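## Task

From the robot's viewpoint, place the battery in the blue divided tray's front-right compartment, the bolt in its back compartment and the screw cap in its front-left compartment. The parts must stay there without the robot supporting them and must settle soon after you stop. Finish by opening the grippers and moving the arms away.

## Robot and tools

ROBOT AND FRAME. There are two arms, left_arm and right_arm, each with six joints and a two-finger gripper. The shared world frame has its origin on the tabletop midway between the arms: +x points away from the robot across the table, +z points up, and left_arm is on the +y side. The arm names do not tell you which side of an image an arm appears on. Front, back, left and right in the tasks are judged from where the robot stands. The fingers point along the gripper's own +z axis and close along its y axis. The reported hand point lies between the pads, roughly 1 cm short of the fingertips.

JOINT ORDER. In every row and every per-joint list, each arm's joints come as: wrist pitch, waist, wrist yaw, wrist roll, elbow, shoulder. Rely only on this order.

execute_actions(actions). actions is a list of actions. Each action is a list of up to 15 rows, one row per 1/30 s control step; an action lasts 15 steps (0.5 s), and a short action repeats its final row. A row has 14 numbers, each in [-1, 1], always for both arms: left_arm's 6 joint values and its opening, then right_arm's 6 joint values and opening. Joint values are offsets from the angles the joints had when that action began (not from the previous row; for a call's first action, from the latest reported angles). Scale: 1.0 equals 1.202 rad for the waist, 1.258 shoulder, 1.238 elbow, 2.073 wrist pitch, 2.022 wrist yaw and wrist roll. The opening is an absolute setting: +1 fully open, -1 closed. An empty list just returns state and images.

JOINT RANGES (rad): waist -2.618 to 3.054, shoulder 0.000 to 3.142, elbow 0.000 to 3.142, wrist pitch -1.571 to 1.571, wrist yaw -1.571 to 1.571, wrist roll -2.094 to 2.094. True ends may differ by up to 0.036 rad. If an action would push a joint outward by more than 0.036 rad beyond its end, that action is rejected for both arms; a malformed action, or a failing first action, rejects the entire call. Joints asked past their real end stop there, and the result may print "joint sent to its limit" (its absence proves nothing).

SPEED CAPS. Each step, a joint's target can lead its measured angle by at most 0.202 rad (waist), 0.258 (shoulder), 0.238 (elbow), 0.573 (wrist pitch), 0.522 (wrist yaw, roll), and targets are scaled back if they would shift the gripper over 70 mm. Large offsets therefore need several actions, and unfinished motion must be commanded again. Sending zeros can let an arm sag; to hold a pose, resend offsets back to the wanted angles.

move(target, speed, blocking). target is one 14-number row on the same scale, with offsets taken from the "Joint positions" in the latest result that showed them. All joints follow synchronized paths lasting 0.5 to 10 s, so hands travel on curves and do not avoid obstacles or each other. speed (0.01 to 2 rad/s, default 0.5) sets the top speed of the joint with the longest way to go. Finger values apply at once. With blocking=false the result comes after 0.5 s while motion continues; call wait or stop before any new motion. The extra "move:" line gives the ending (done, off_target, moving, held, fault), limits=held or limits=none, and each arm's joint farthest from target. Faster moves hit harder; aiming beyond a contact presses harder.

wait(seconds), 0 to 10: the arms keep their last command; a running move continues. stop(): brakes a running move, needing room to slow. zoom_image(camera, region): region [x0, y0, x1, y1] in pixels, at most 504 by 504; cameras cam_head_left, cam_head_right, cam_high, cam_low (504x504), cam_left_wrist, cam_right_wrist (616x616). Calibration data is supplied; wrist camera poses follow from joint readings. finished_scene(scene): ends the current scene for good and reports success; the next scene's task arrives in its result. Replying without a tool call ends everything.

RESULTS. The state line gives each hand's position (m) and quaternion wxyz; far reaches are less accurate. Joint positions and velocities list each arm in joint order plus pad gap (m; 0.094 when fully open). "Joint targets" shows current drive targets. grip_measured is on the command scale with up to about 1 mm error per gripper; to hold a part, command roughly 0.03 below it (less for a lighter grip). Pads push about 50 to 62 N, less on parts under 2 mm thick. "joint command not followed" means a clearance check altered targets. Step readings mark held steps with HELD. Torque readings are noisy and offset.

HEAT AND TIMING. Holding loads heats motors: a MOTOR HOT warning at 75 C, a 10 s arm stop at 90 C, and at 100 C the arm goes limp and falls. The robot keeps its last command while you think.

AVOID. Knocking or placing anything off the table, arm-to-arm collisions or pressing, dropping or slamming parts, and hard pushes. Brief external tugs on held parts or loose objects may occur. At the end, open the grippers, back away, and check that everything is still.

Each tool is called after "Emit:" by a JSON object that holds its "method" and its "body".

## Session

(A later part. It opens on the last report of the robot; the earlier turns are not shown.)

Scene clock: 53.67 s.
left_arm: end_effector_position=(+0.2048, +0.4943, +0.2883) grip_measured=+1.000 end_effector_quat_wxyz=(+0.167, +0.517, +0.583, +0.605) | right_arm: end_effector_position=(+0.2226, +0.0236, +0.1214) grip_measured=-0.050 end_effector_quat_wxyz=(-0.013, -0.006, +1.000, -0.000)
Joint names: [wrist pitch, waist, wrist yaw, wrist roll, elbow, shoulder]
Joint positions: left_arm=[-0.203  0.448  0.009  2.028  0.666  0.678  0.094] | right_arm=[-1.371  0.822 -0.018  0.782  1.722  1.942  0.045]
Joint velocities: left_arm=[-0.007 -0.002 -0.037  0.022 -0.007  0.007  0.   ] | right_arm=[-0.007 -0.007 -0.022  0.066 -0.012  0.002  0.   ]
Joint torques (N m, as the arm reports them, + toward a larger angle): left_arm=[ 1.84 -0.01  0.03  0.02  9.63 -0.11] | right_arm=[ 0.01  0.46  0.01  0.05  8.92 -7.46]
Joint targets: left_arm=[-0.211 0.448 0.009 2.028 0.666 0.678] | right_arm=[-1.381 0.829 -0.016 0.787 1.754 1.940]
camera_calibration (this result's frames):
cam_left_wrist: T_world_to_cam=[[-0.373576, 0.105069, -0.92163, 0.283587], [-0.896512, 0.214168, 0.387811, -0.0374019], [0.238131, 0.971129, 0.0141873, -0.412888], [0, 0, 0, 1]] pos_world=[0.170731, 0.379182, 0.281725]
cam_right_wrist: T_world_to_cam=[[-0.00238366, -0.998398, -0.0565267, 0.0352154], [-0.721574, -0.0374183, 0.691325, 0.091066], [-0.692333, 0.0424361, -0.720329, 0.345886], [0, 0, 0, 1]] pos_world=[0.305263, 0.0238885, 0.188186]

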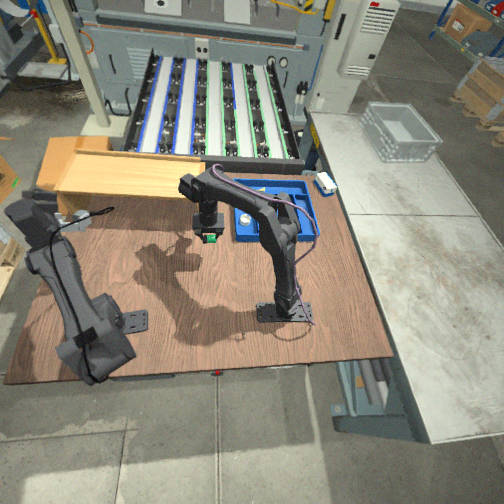

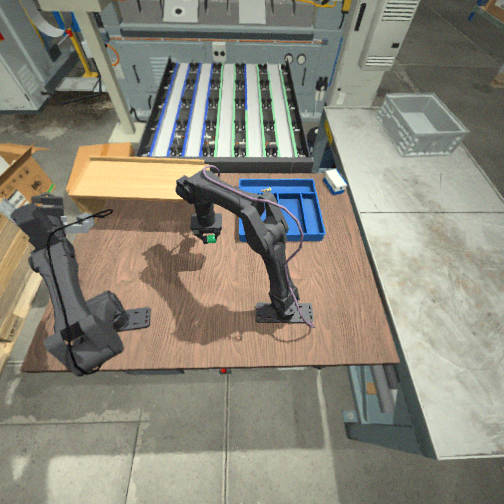

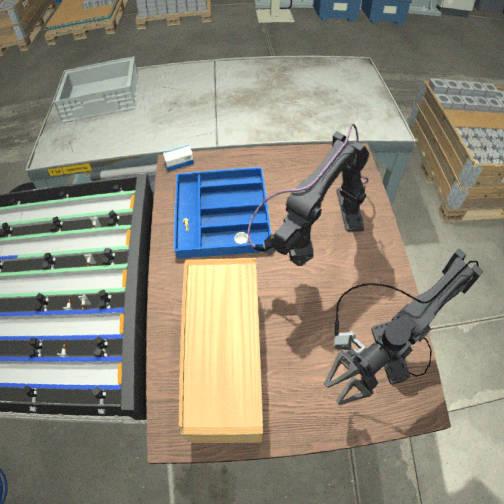

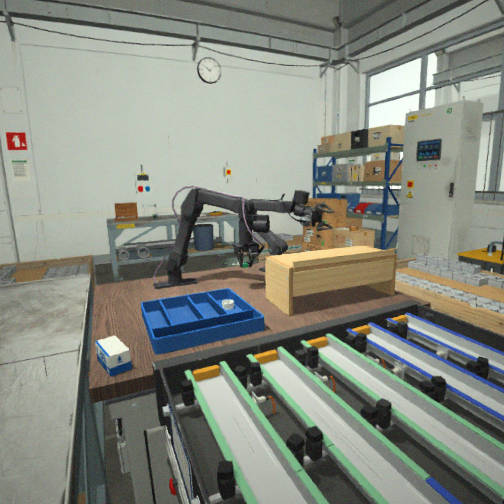

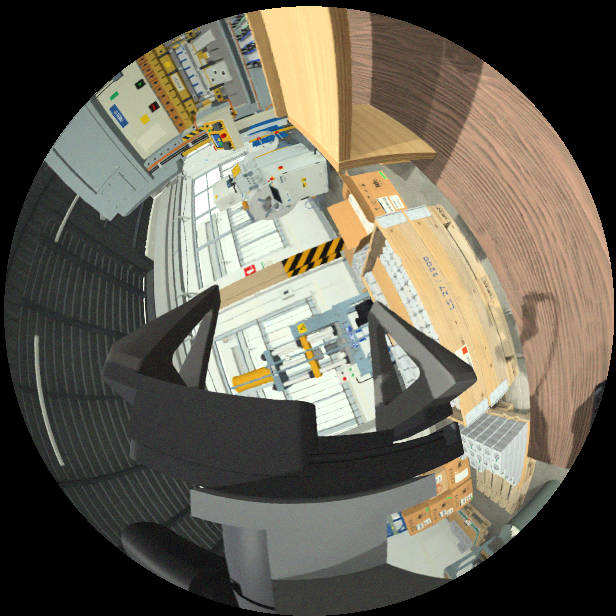

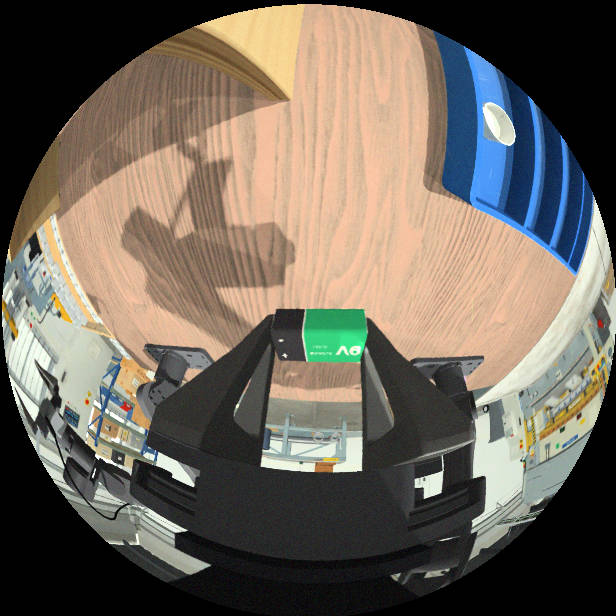

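Emit:
{"method": "move", "body": {"target": [-0.01,0,0,0,0,0,1, -0.072,-0.9875,0.009,0.175,0.394,0.217,-0.085], "speed": 0.6}}

Scene clock: 56.57 s.
left_arm: end_effector_position=(+0.2051, +0.4944, +0.2897) grip_measured=+1.000 end_effector_quat_wxyz=(+0.168, +0.516, +0.581, +0.607) | right_arm: end_effector_position=(+0.3705, -0.4040, +0.1308) grip_measured=-0.049 end_effector_quat_wxyz=(+0.009, +0.692, +0.721, +0.008)
Joint names: [wrist pitch, waist, wrist yaw, wrist roll, elbow, shoulder]
Joint positions: left_arm=[-0.197  0.448  0.009  2.028  0.666  0.678  0.094] | right_arm=[-1.507 -0.372 -0.009  1.13   2.178  2.219  0.045]
Joint velocities: left_arm=[ 0.007 -0.012  0.007  0.022  0.007  0.012  0.   ] | right_arm=[ 0.022  0.012  0.081 -0.037 -0.002 -0.017  0.   ]
Joint torques (N m, as the arm reports them, + toward a larger angle): left_arm=[ 1.64  0.03  0.    0.01  9.25 -0.06] | right_arm=[ 0.11  0.58  0.08  0.08  8.79 -9.47]
Joint targets: left_arm=[-0.224 0.448 0.009 2.028 0.666 0.678] | right_arm=[-1.520 -0.365 -0.000 1.136 2.210 2.215]
move: off_target (left_arm, right_arm); limits=none; left_arm: farthest joint: the wrist pitch, 0.027 radians from its target (0.021 radians at the start); right_arm: farthest joint: the elbow, 0.032 radians from its target (0.488 radians at the start)
camera_calibration (this result's frames):
cam_left_wrist: T_world_to_cam=[[-0.369176, 0.107982, -0.923065, 0.283017], [-0.898354, 0.212949, 0.384204, -0.0357267], [0.238053, 0.971078, 0.0183907, -0.414305], [0, 0, 0, 1]] pos_world=[0.171014, 0.379369, 0.282589]
cam_right_wrist: T_world_to_cam=[[-0.996256, -0.0275373, -0.0819456, 0.372895], [-0.0754951, 0.738954, 0.669513, 0.252448], [0.0421175, 0.673193, -0.738266, 0.458195], [0, 0, 0, 1]] pos_world=[0.37126, -0.484733, 0.199809]

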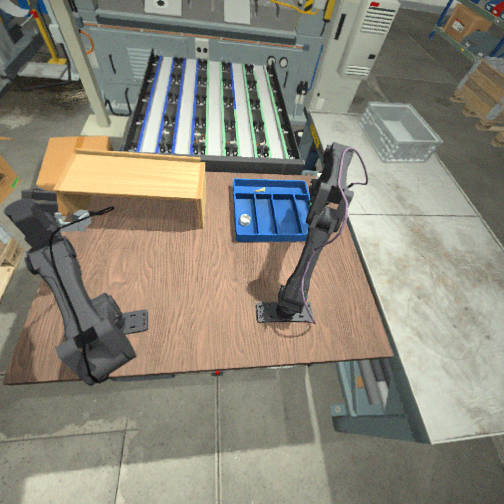

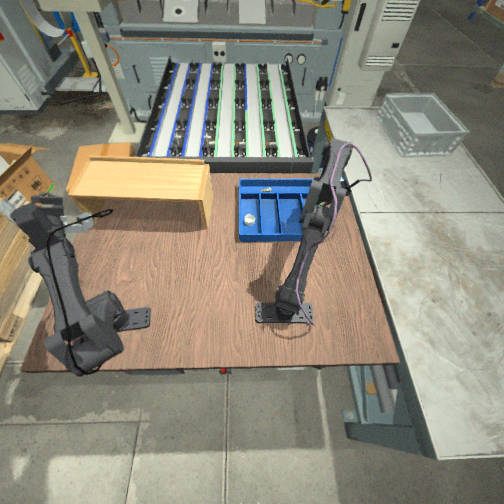

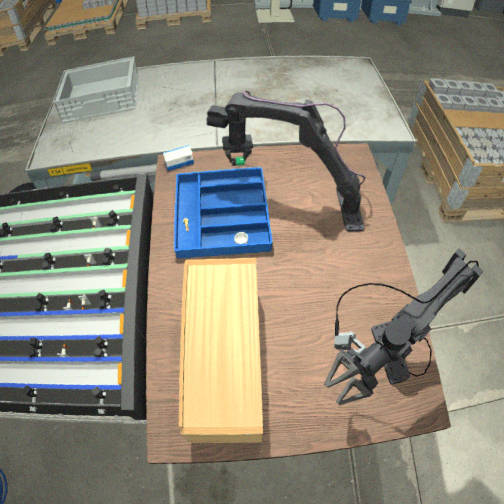

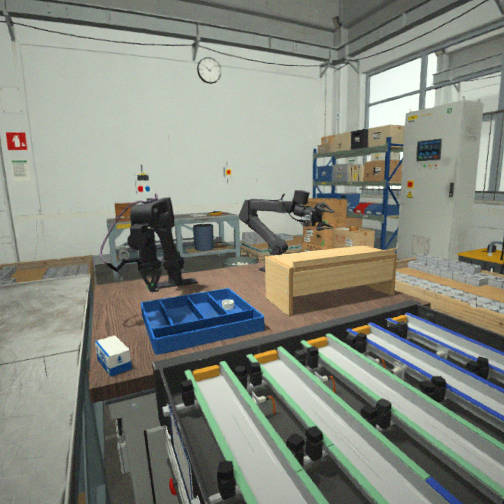

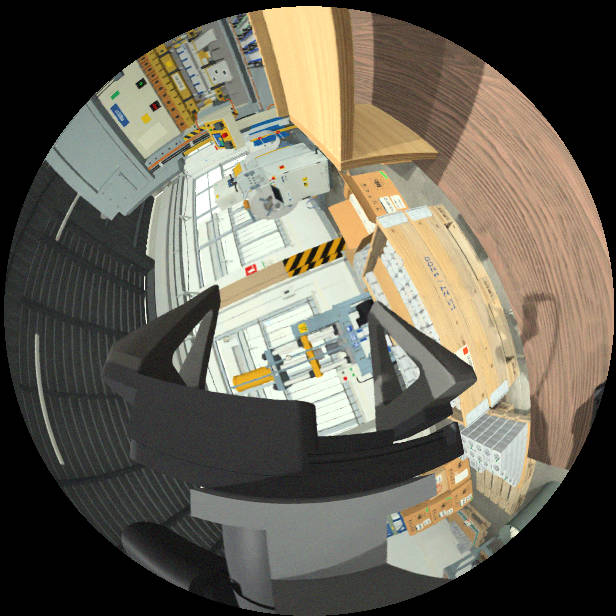

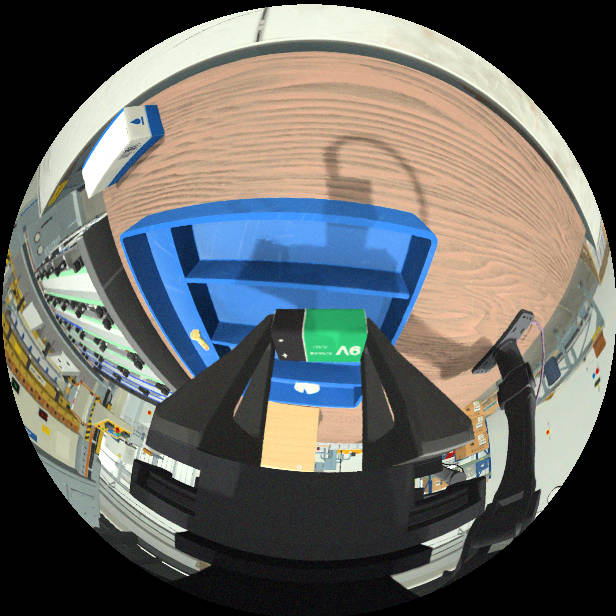

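Emit:
{"method": "move", "body": {"target": [-0.01,0,0,0,0,0,1, 0.145,0.003,0.004,0.0,-0.265,-0.003,-0.085], "speed": 0.25}}

Scene clock: 59.10 s.
left_arm: end_effector_position=(+0.2053, +0.4946, +0.2909) grip_measured=+1.000 end_effector_quat_wxyz=(+0.168, +0.515, +0.580, +0.609) | right_arm: end_effector_position=(+0.3658, -0.4021, +0.0497) grip_measured=-0.049 end_effector_quat_wxyz=(-0.006, +0.693, +0.721, +0.002)
Joint names: [wrist pitch, waist, wrist yaw, wrist roll, elbow, shoulder]
Joint positions: left_arm=[-0.192  0.448  0.009  2.028  0.666  0.678  0.094] | right_arm=[-1.218 -0.372 -0.009  1.131  1.855  2.219  0.045]
Joint velocities: left_arm=[-0.007 -0.007 -0.022 -0.022  0.012  0.017  0.   ] | right_arm=[-0.022  0.002 -0.007  0.066  0.012  0.007 -0.001]
Joint torques (N m, as the arm reports them, + toward a larger angle): left_arm=[ 1.68  0.12  0.02  0.05  9.64 -0.11] | right_arm=[ 0.31  0.28  0.06  0.    5.6  -9.56]
Joint targets: left_arm=[-0.218 0.448 0.009 2.028 0.666 0.678] | right_arm=[-1.207 -0.369 -0.001 1.130 1.850 2.215]
move: off_target (left_arm); limits=none; left_arm: farthest joint: the wrist pitch, 0.025 radians from its target (0.021 radians at the start); right_arm: farthest joint: the wrist pitch, 0.011 radians from its target (0.301 radians at the start)
camera_calibration (this result's frames):
cam_left_wrist: T_world_to_cam=[[-0.365356, 0.110511, -0.924285, 0.282514], [-0.899936, 0.211902, 0.381067, -0.0342747], [0.237969, 0.971023, 0.0220332, -0.415528], [0, 0, 0, 1]] pos_world=[0.171256, 0.37953, 0.28334]
cam_right_wrist: T_world_to_cam=[[-0.998293, -0.0263003, -0.0521474, 0.361427], [-0.0548075, 0.730353, 0.680867, 0.293307], [0.0201791, 0.682563, -0.730548, 0.408647], [0, 0, 0, 1]] pos_world=[0.36864, -0.483639, 0.11768]

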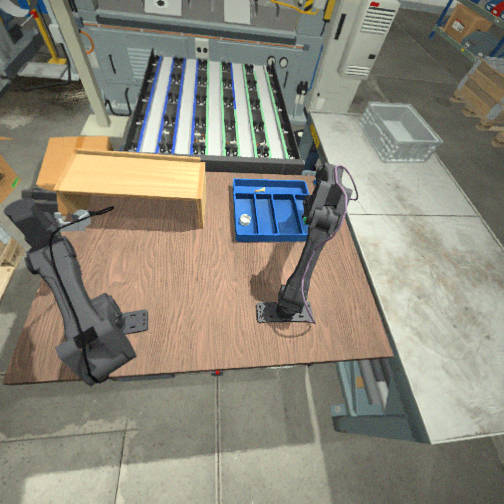

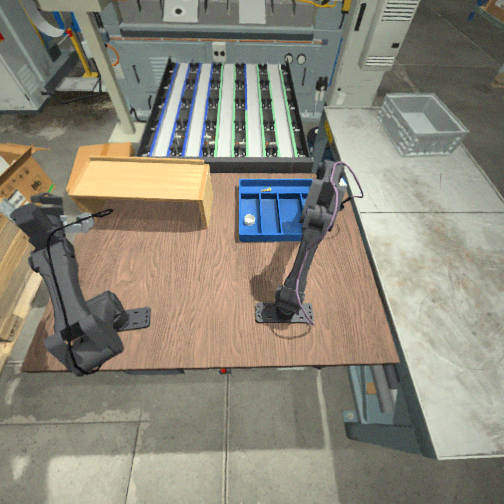

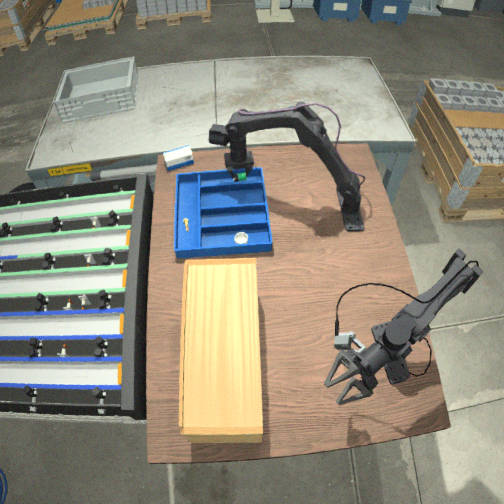

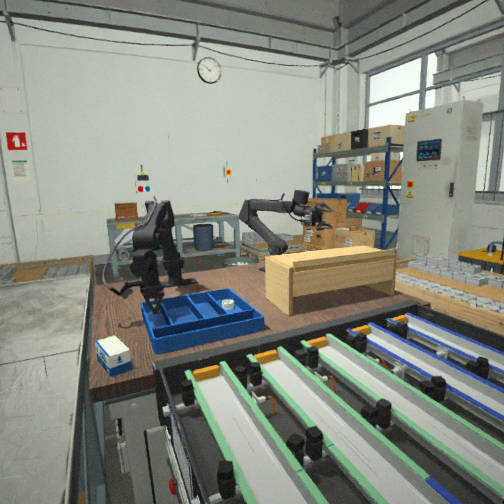

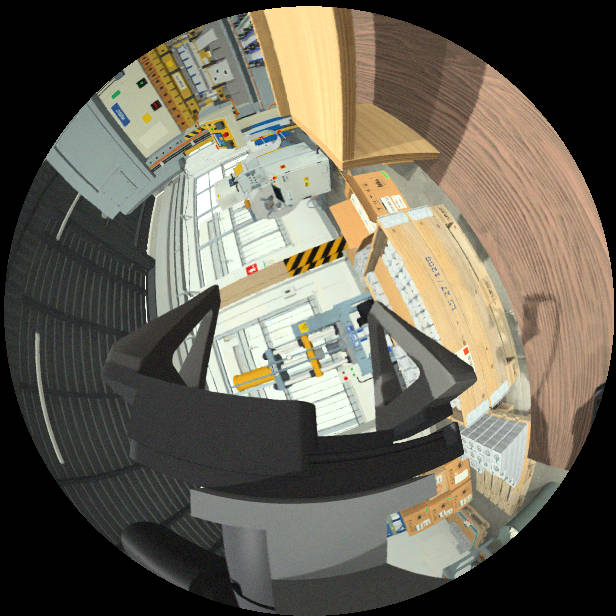

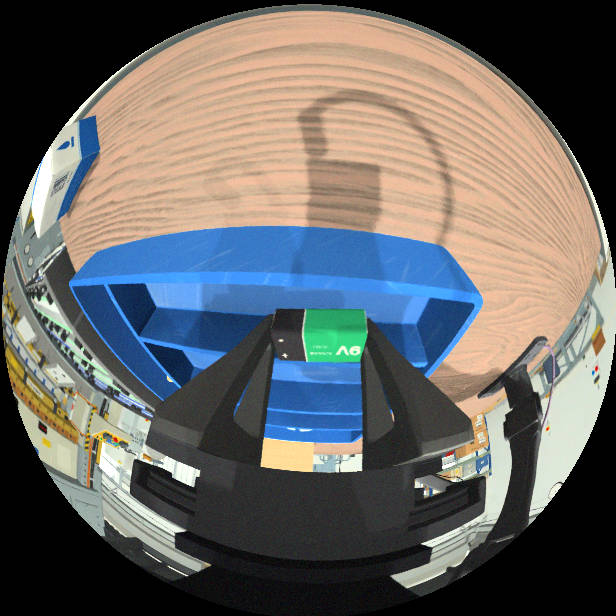

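Emit:
{"method": "move", "body": {"target": [-0.01,0,0,0,0,0,1, 0.057,0.002,0.004,0.0,-0.093,-0.003,-0.085], "speed": 0.12}}

Scene clock: 61.13 s.
left_arm: end_effector_position=(+0.2054, +0.4947, +0.2918) grip_measured=+1.000 end_effector_quat_wxyz=(+0.169, +0.514, +0.579, +0.610) | right_arm: end_effector_position=(+0.3612, -0.4001, +0.0228) grip_measured=-0.049 end_effector_quat_wxyz=(-0.007, +0.693, +0.721, +0.002)
Joint names: [wrist pitch, waist, wrist yaw, wrist roll, elbow, shoulder]
Joint positions: left_arm=[-0.188  0.448  0.009  2.028  0.666  0.678  0.094] | right_arm=[-1.11  -0.372 -0.009  1.131  1.747  2.219  0.045]
Joint velocities: left_arm=[-0.007 -0.007 -0.066  0.022  0.002  0.002  0.   ] | right_arm=[-0.037 -0.012 -0.037  0.037 -0.017 -0.007  0.001]
Joint torques (N m, as the arm reports them, + toward a larger angle): left_arm=[ 1.65 -0.13  0.03  0.01  9.61 -0.28] | right_arm=[ 0.28  0.16  0.06  0.    5.37 -9.47]
Joint targets: left_arm=[-0.213 0.448 0.009 2.028 0.666 0.678] | right_arm=[-1.099 -0.370 -0.001 1.131 1.740 2.215]
move: off_target (left_arm); limits=none; left_arm: farthest joint: the wrist pitch, 0.024 radians from its target (0.020 radians at the start); right_arm: farthest joint: the wrist pitch, 0.010 radians from its target (0.117 radians at the start)
camera_calibration (this result's frames):
cam_left_wrist: T_world_to_cam=[[-0.362415, 0.112458, -0.925207, 0.282121], [-0.901145, 0.211102, 0.378648, -0.0331578], [0.237895, 0.970973, 0.0248348, -0.416467], [0, 0, 0, 1]] pos_world=[0.17144, 0.379651, 0.283918]
cam_right_wrist: T_world_to_cam=[[-0.998329, -0.0262849, -0.0514537, 0.355476], [-0.054329, 0.730151, 0.681122, 0.309675], [0.0196657, 0.68278, -0.730359, 0.388038], [0, 0, 0, 1]] pos_world=[0.364075, -0.48171, 0.0907706]

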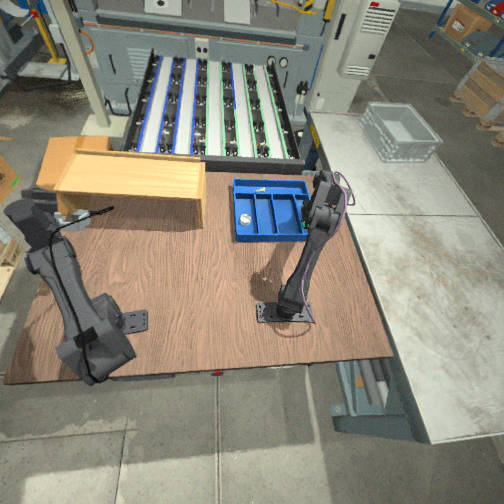

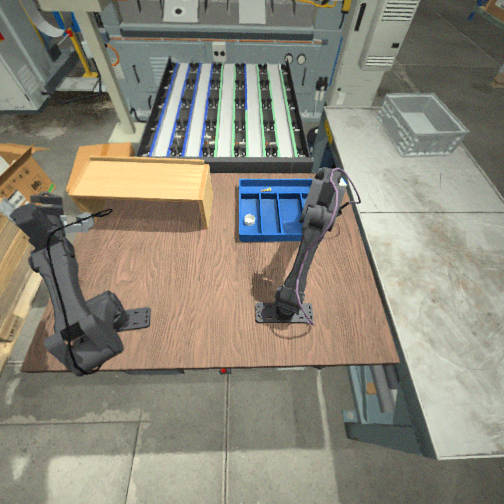

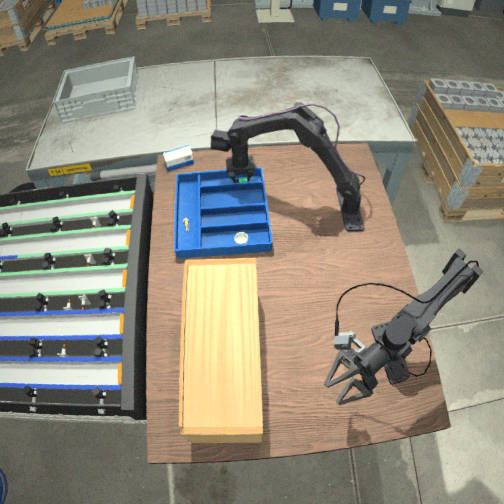

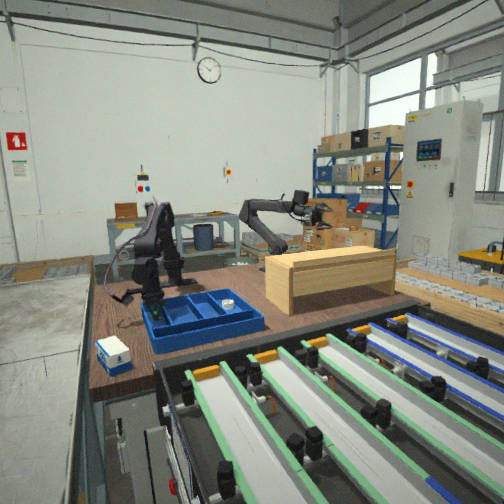

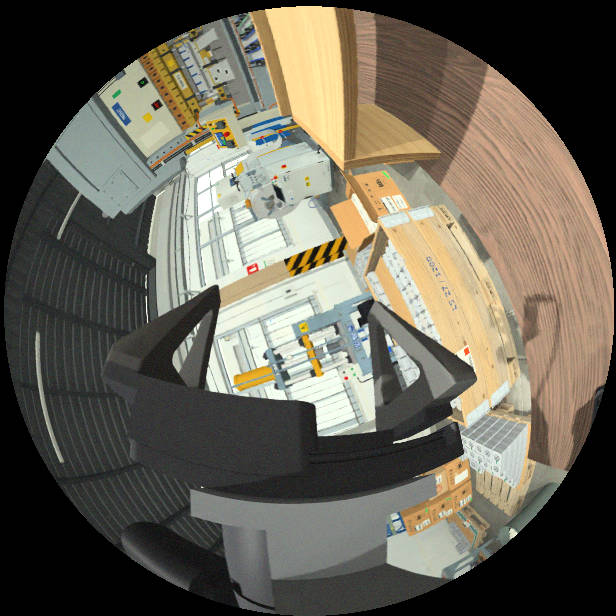

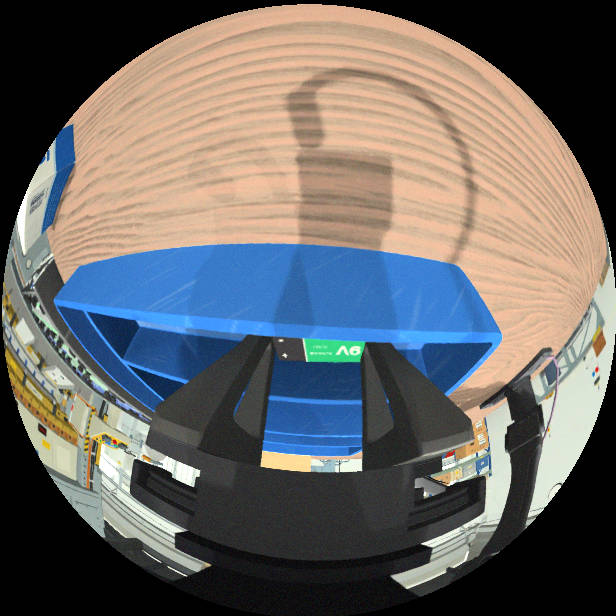

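Emit:
{"method": "move", "body": {"target": [-0.01,0,0,0,0,0,1, 0.019,0.002,0.004,0.0,-0.03,-0.003,-0.085], "speed": 0.05}}

Scene clock: 62.27 s.
left_arm: end_effector_position=(+0.2056, +0.4948, +0.2927) grip_measured=+1.000 end_effector_quat_wxyz=(+0.169, +0.513, +0.578, +0.611) | right_arm: end_effector_position=(+0.3608, -0.3999, +0.0195) grip_measured=-0.049 end_effector_quat_wxyz=(-0.006, +0.693, +0.721, +0.003)
Joint names: [wrist pitch, waist, wrist yaw, wrist roll, elbow, shoulder]
Joint positions: left_arm=[-0.185  0.448  0.009  2.028  0.666  0.678  0.094] | right_arm=[-1.095 -0.372 -0.009  1.131  1.733  2.219  0.045]
Joint velocities: left_arm=[ 0.007  0.007  0.022 -0.022 -0.012  0.002  0.   ] | right_arm=[-0.037 -0.032 -0.066 -0.022 -0.012 -0.007  0.   ]
Joint torques (N m, as the arm reports them, + toward a larger angle): left_arm=[ 1.7  -0.06  0.03  0.02  9.52 -0.19] | right_arm=[ 0.4   0.17  0.07  0.    3.9  -9.43]
Joint targets: left_arm=[-0.209 0.448 0.009 2.028 0.666 0.678] | right_arm=[-1.071 -0.370 -0.001 1.131 1.710 2.215]
move: off_target (left_arm, right_arm); limits=none; left_arm: farthest joint: the wrist pitch, 0.024 radians from its target (0.020 radians at the start); right_arm: farthest joint: the wrist pitch, 0.024 radians from its target (0.039 radians at the start)
camera_calibration (this result's frames):
cam_left_wrist: T_world_to_cam=[[-0.35947, 0.114407, -0.926117, 0.281723], [-0.902345, 0.210307, 0.376223, -0.0320408], [0.237811, 0.970918, 0.027636, -0.417404], [0, 0, 0, 1]] pos_world=[0.171622, 0.379772, 0.284498]
cam_right_wrist: T_world_to_cam=[[-0.998256, -0.0263159, -0.0528412, 0.354892], [-0.055286, 0.730555, 0.680612, 0.312341], [0.0206925, 0.682346, -0.730736, 0.384931], [0, 0, 0, 1]] pos_world=[0.363576, -0.481499, 0.0874528]

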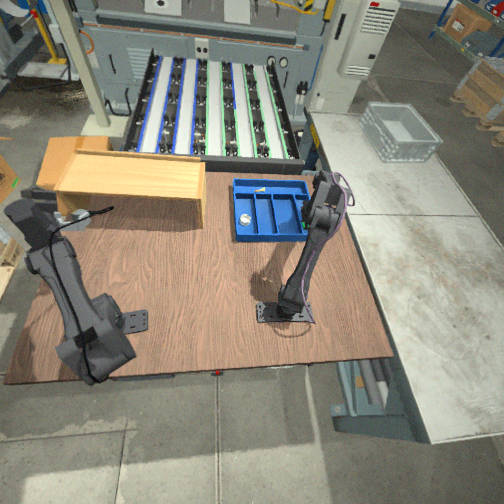

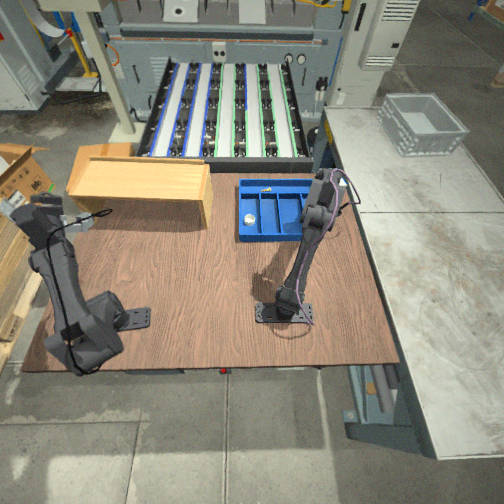

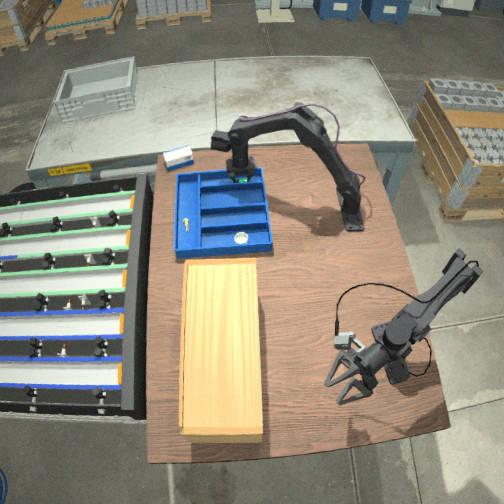

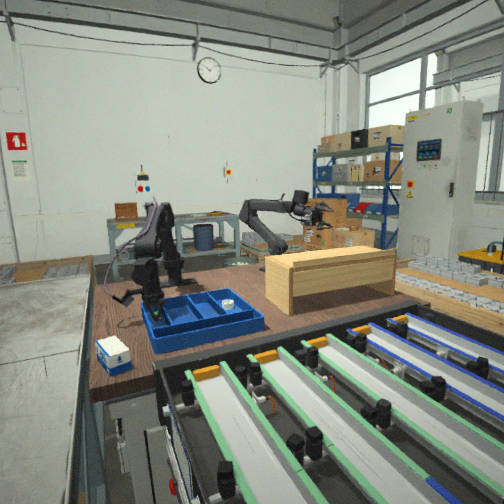

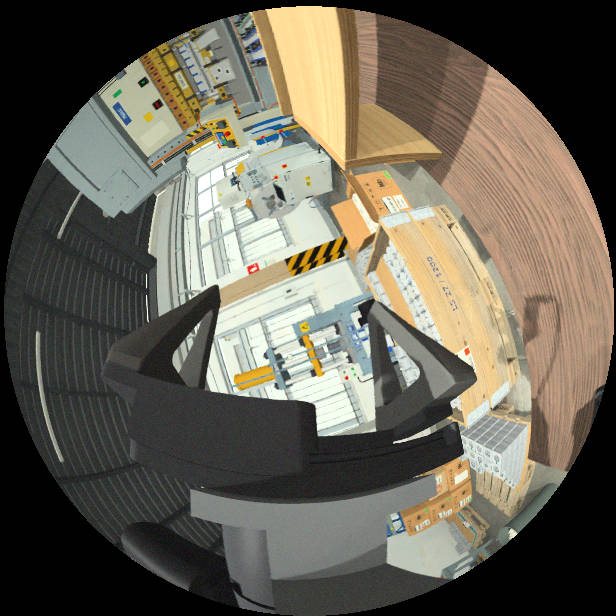

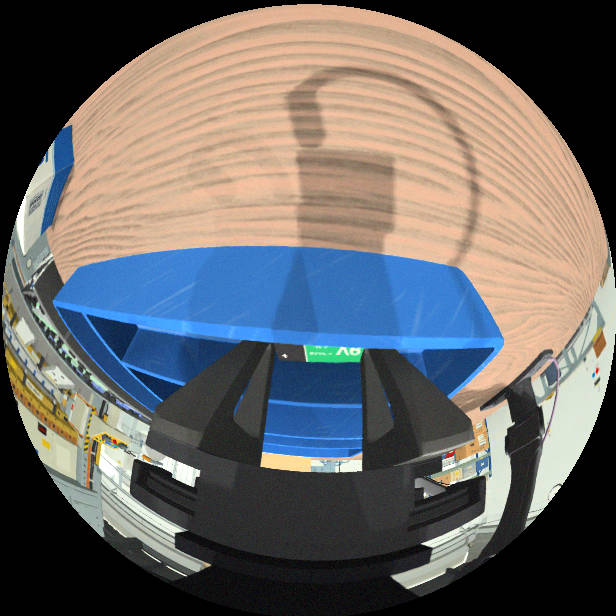

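Emit:
{"method": "execute_actions", "body": {"actions": [[[-0.01,0,0,0,0,0,1, 0,0,0,0,0,0,0.25]],[[0,0,0,0,0,0,1, 0,0,0,0,0,0,0.25]]]}}

Emit:
{"method": "move", "body": {"target": [0,0,0,0,0,0,1, -0.2,0,0,0,0.36,0,0.25], "speed": 0.4}}

Scene clock: 63.37 s.
left_arm: end_effector_position=(+0.2059, +0.4950, +0.2945) grip_measured=+1.000 end_effector_quat_wxyz=(+0.170, +0.512, +0.577, +0.614) | right_arm: end_effector_position=(+0.3610, -0.3999, +0.0181) grip_measured=+0.247 end_effector_quat_wxyz=(-0.007, +0.693, +0.721, +0.002)
Joint names: [wrist pitch, waist, wrist yaw, wrist roll, elbow, shoulder]
Joint positions: left_arm=[-0.177  0.448  0.009  2.028  0.666  0.678  0.094] | right_arm=[-1.093 -0.372 -0.009  1.131  1.733  2.222  0.059]
Joint velocities: left_arm=[ 0.051 -0.012 -0.081 -0.051 -0.027 -0.027  0.   ] | right_arm=[ 0.022  0.002  0.066  0.051  0.002 -0.002  0.001]
Joint torques (N m, as the arm reports them, + toward a larger angle): left_arm=[ 1.81  0.04  0.02  0.03  9.69 -0.06] | right_arm=[ 0.13 -0.06 -0.02  0.01  5.99 -9.19]
Joint targets: left_arm=[-0.185 0.448 0.009 2.028 0.666 0.678] | right_arm=[-1.093 -0.372 -0.009 1.131 1.733 2.222]
Step readings (joint positions; steps 1 to 15: 1st action; 16 to 30: 2nd action):
0: left_arm=[-0.185 0.448 0.009 2.028 0.666 0.678] | right_arm=[-1.095 -0.372 -0.009 1.131 1.734 2.219]
1: left_arm=[-0.185 0.448 0.009 2.028 0.666 0.678] | right_arm=[-1.094 -0.372 -0.009 1.131 1.734 2.219]
2: left_arm=[-0.185 0.448 0.009 2.028 0.666 0.678] | right_arm=[-1.092 -0.372 -0.009 1.131 1.733 2.219]
4: left_arm=[-0.185 0.448 0.009 2.028 0.666 0.678] | right_arm=[-1.093 -0.372 -0.009 1.131 1.733 2.222]
8: left_arm=[-0.185 0.448 0.009 2.028 0.666 0.678] | right_arm=[-1.093 -0.372 -0.009 1.131 1.733 2.222]
15: left_arm=[-0.185 0.448 0.009 2.028 0.666 0.678] | right_arm=[-1.093 -0.372 -0.009 1.131 1.733 2.222]
16: left_arm=[-0.184 0.448 0.009 2.028 0.666 0.678] | right_arm=[-1.093 -0.372 -0.009 1.131 1.733 2.222]
17: left_arm=[-0.183 0.448 0.009 2.028 0.666 0.678] | right_arm=[-1.093 -0.372 -0.009 1.131 1.733 2.222]
19: left_arm=[-0.180 0.448 0.009 2.028 0.666 0.678] | right_arm=[-1.093 -0.372 -0.009 1.131 1.733 2.222]
23: left_arm=[-0.178 0.448 0.009 2.028 0.666 0.678] | right_arm=[-1.093 -0.372 -0.009 1.131 1.733 2.222]
30: Joint positions above
camera_calibration (this result's frames):
cam_left_wrist: T_world_to_cam=[[-0.353868, 0.118116, -0.927807, 0.280951], [-0.904605, 0.208811, 0.371602, -0.0299185], [0.237628, 0.970797, 0.0329571, -0.419176], [0, 0, 0, 1]] pos_world=[0.171963, 0.379998, 0.285601]
cam_right_wrist: T_world_to_cam=[[-0.998332, -0.025882, -0.0516062, 0.355144], [-0.0541453, 0.729934, 0.681369, 0.312608], [0.0200339, 0.683027, -0.730118, 0.384408], [0, 0, 0, 1]] pos_world=[0.363777, -0.481553, 0.0859891]

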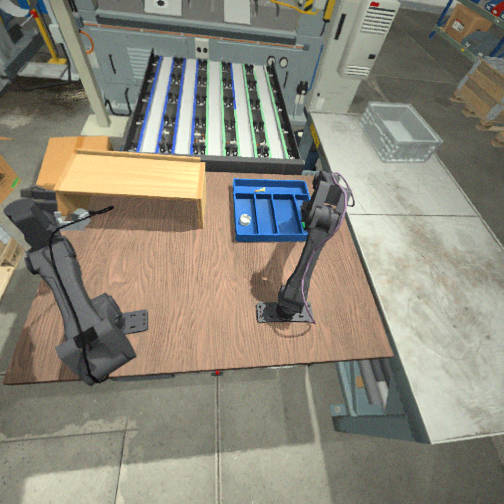

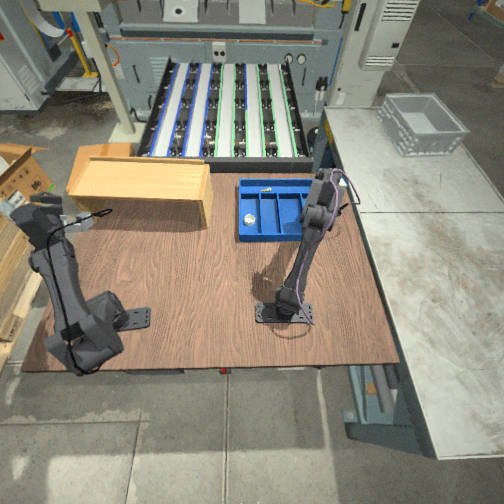

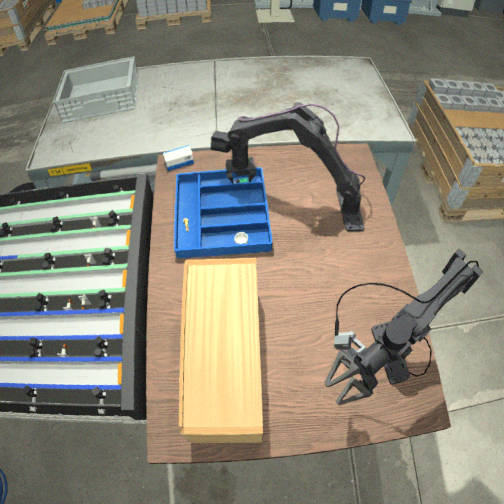

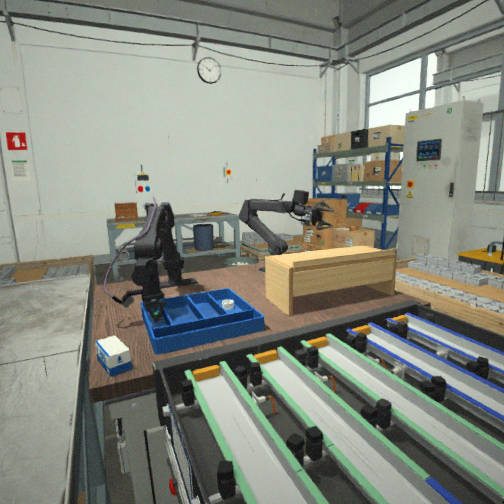

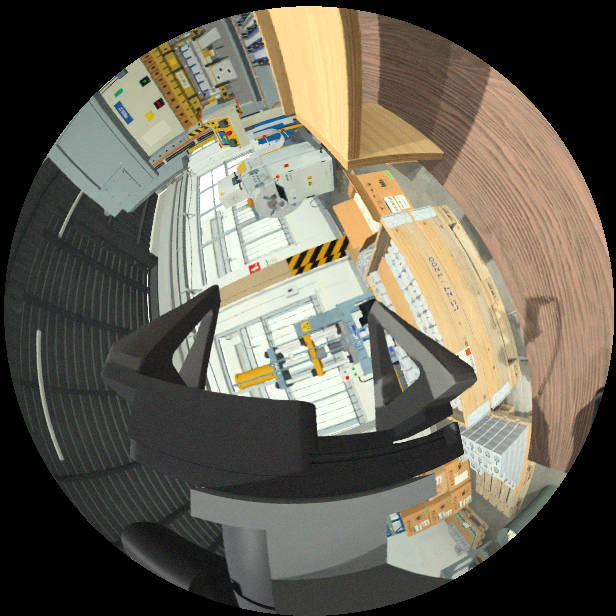

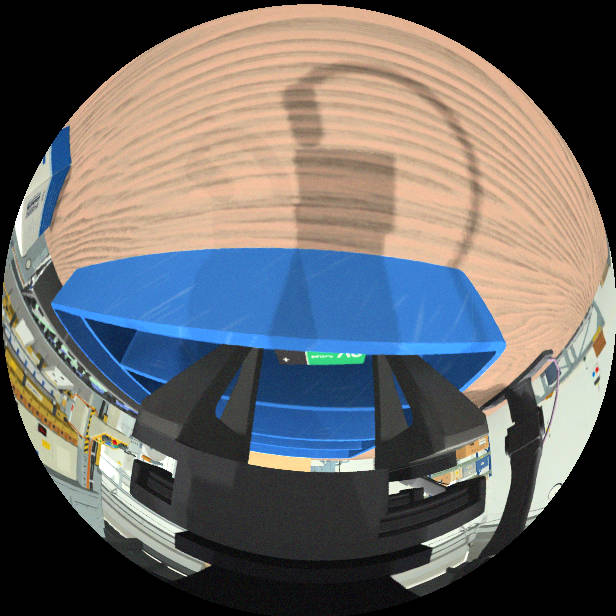

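Scene clock: 65.20 s.
left_arm: end_effector_position=(+0.2062, +0.4952, +0.2965) grip_measured=+1.000 end_effector_quat_wxyz=(+0.171, +0.510, +0.575, +0.617) | right_arm: end_effector_position=(+0.3687, -0.4032, +0.1195) grip_measured=+0.247 end_effector_quat_wxyz=(-0.003, +0.693, +0.721, +0.004)
Joint names: [wrist pitch, waist, wrist yaw, wrist roll, elbow, shoulder]
Joint positions: left_arm=[-0.169  0.448  0.009  2.028  0.666  0.678  0.094] | right_arm=[-1.495 -0.372 -0.009  1.131  2.153  2.231  0.059]
Joint velocities: left_arm=[ 0.022 -0.002 -0.051 -0.037 -0.032 -0.002  0.   ] | right_arm=[ 0.007 -0.027 -0.081  0.007 -0.017  0.002  0.   ]
Joint torques (N m, as the arm reports them, + toward a larger angle): left_arm=[ 1.84 -0.01  0.06  0.06  9.68  0.06] | right_arm=[ 0.03 -0.01 -0.01  0.01  8.3  -9.87]
Joint targets: left_arm=[-0.177 0.448 0.009 2.028 0.666 0.678] | right_arm=[-1.507 -0.372 -0.009 1.131 2.179 2.222]
move: off_target (right_arm); limits=none; left_arm: farthest joint: the wrist pitch, 0.008 radians from its target (0.000 radians at the start); right_arm: farthest joint: the elbow, 0.026 radians from its target (0.445 radians at the start)
camera_calibration (this result's frames):
cam_left_wrist: T_world_to_cam=[[-0.347664, 0.122223, -0.929619, 0.280076], [-0.90707, 0.207179, 0.366471, -0.0275729], [0.237389, 0.970638, 0.0388363, -0.421126], [0, 0, 0, 1]] pos_world=[0.172332, 0.380242, 0.286823]
cam_right_wrist: T_world_to_cam=[[-0.997883, -0.0260719, -0.0595842, 0.368716], [-0.0596402, 0.732256, 0.678413, 0.249604], [0.0259434, 0.68053, -0.732261, 0.457618], [0, 0, 0, 1]] pos_world=[0.37095, -0.484584, 0.18773]

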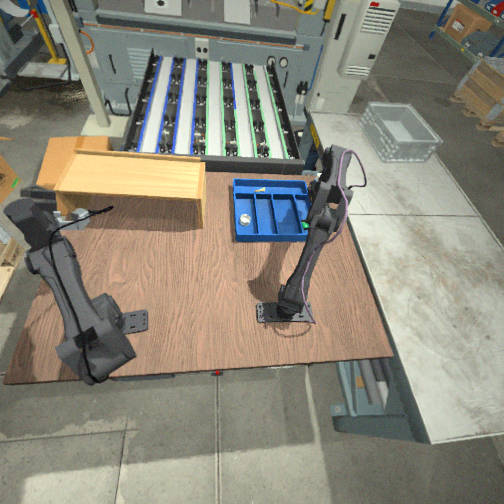

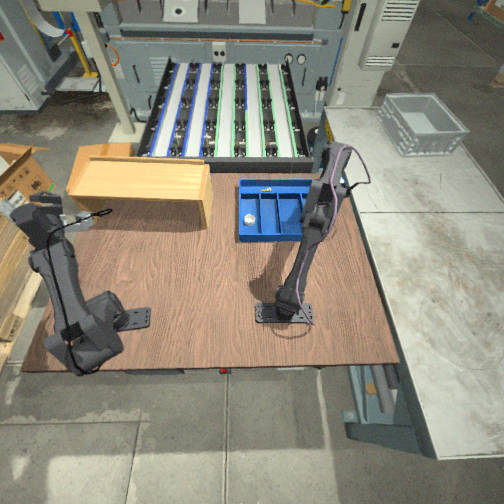

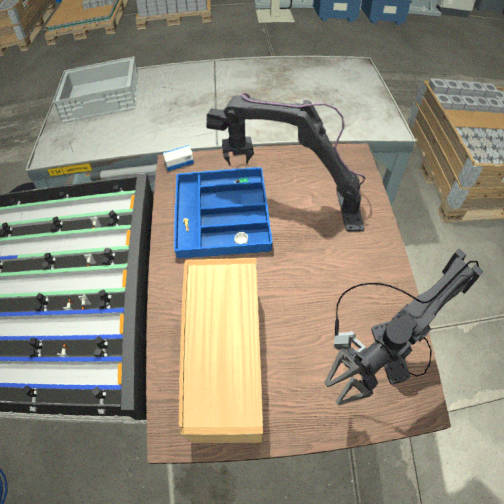

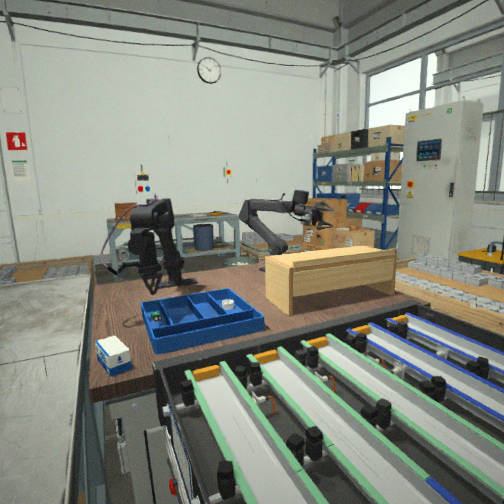

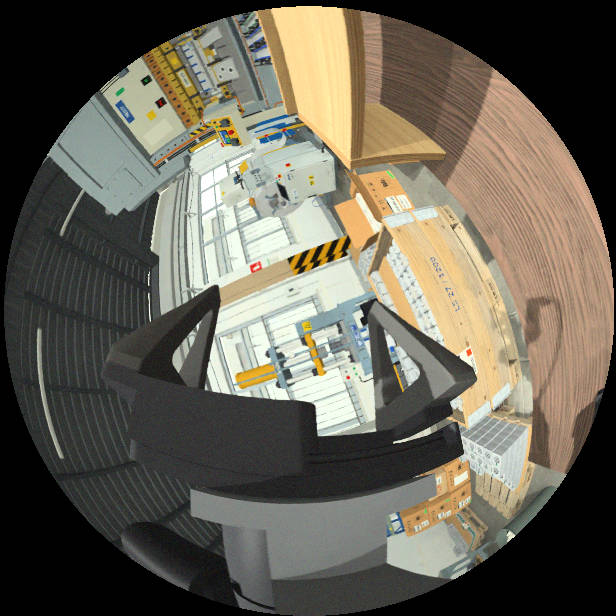

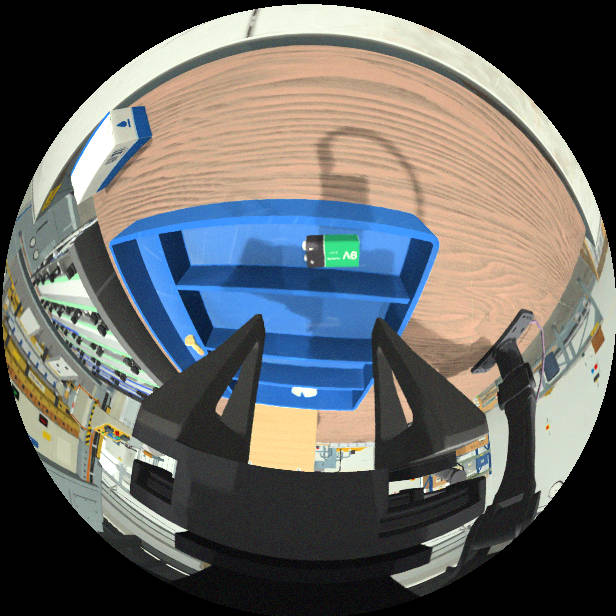

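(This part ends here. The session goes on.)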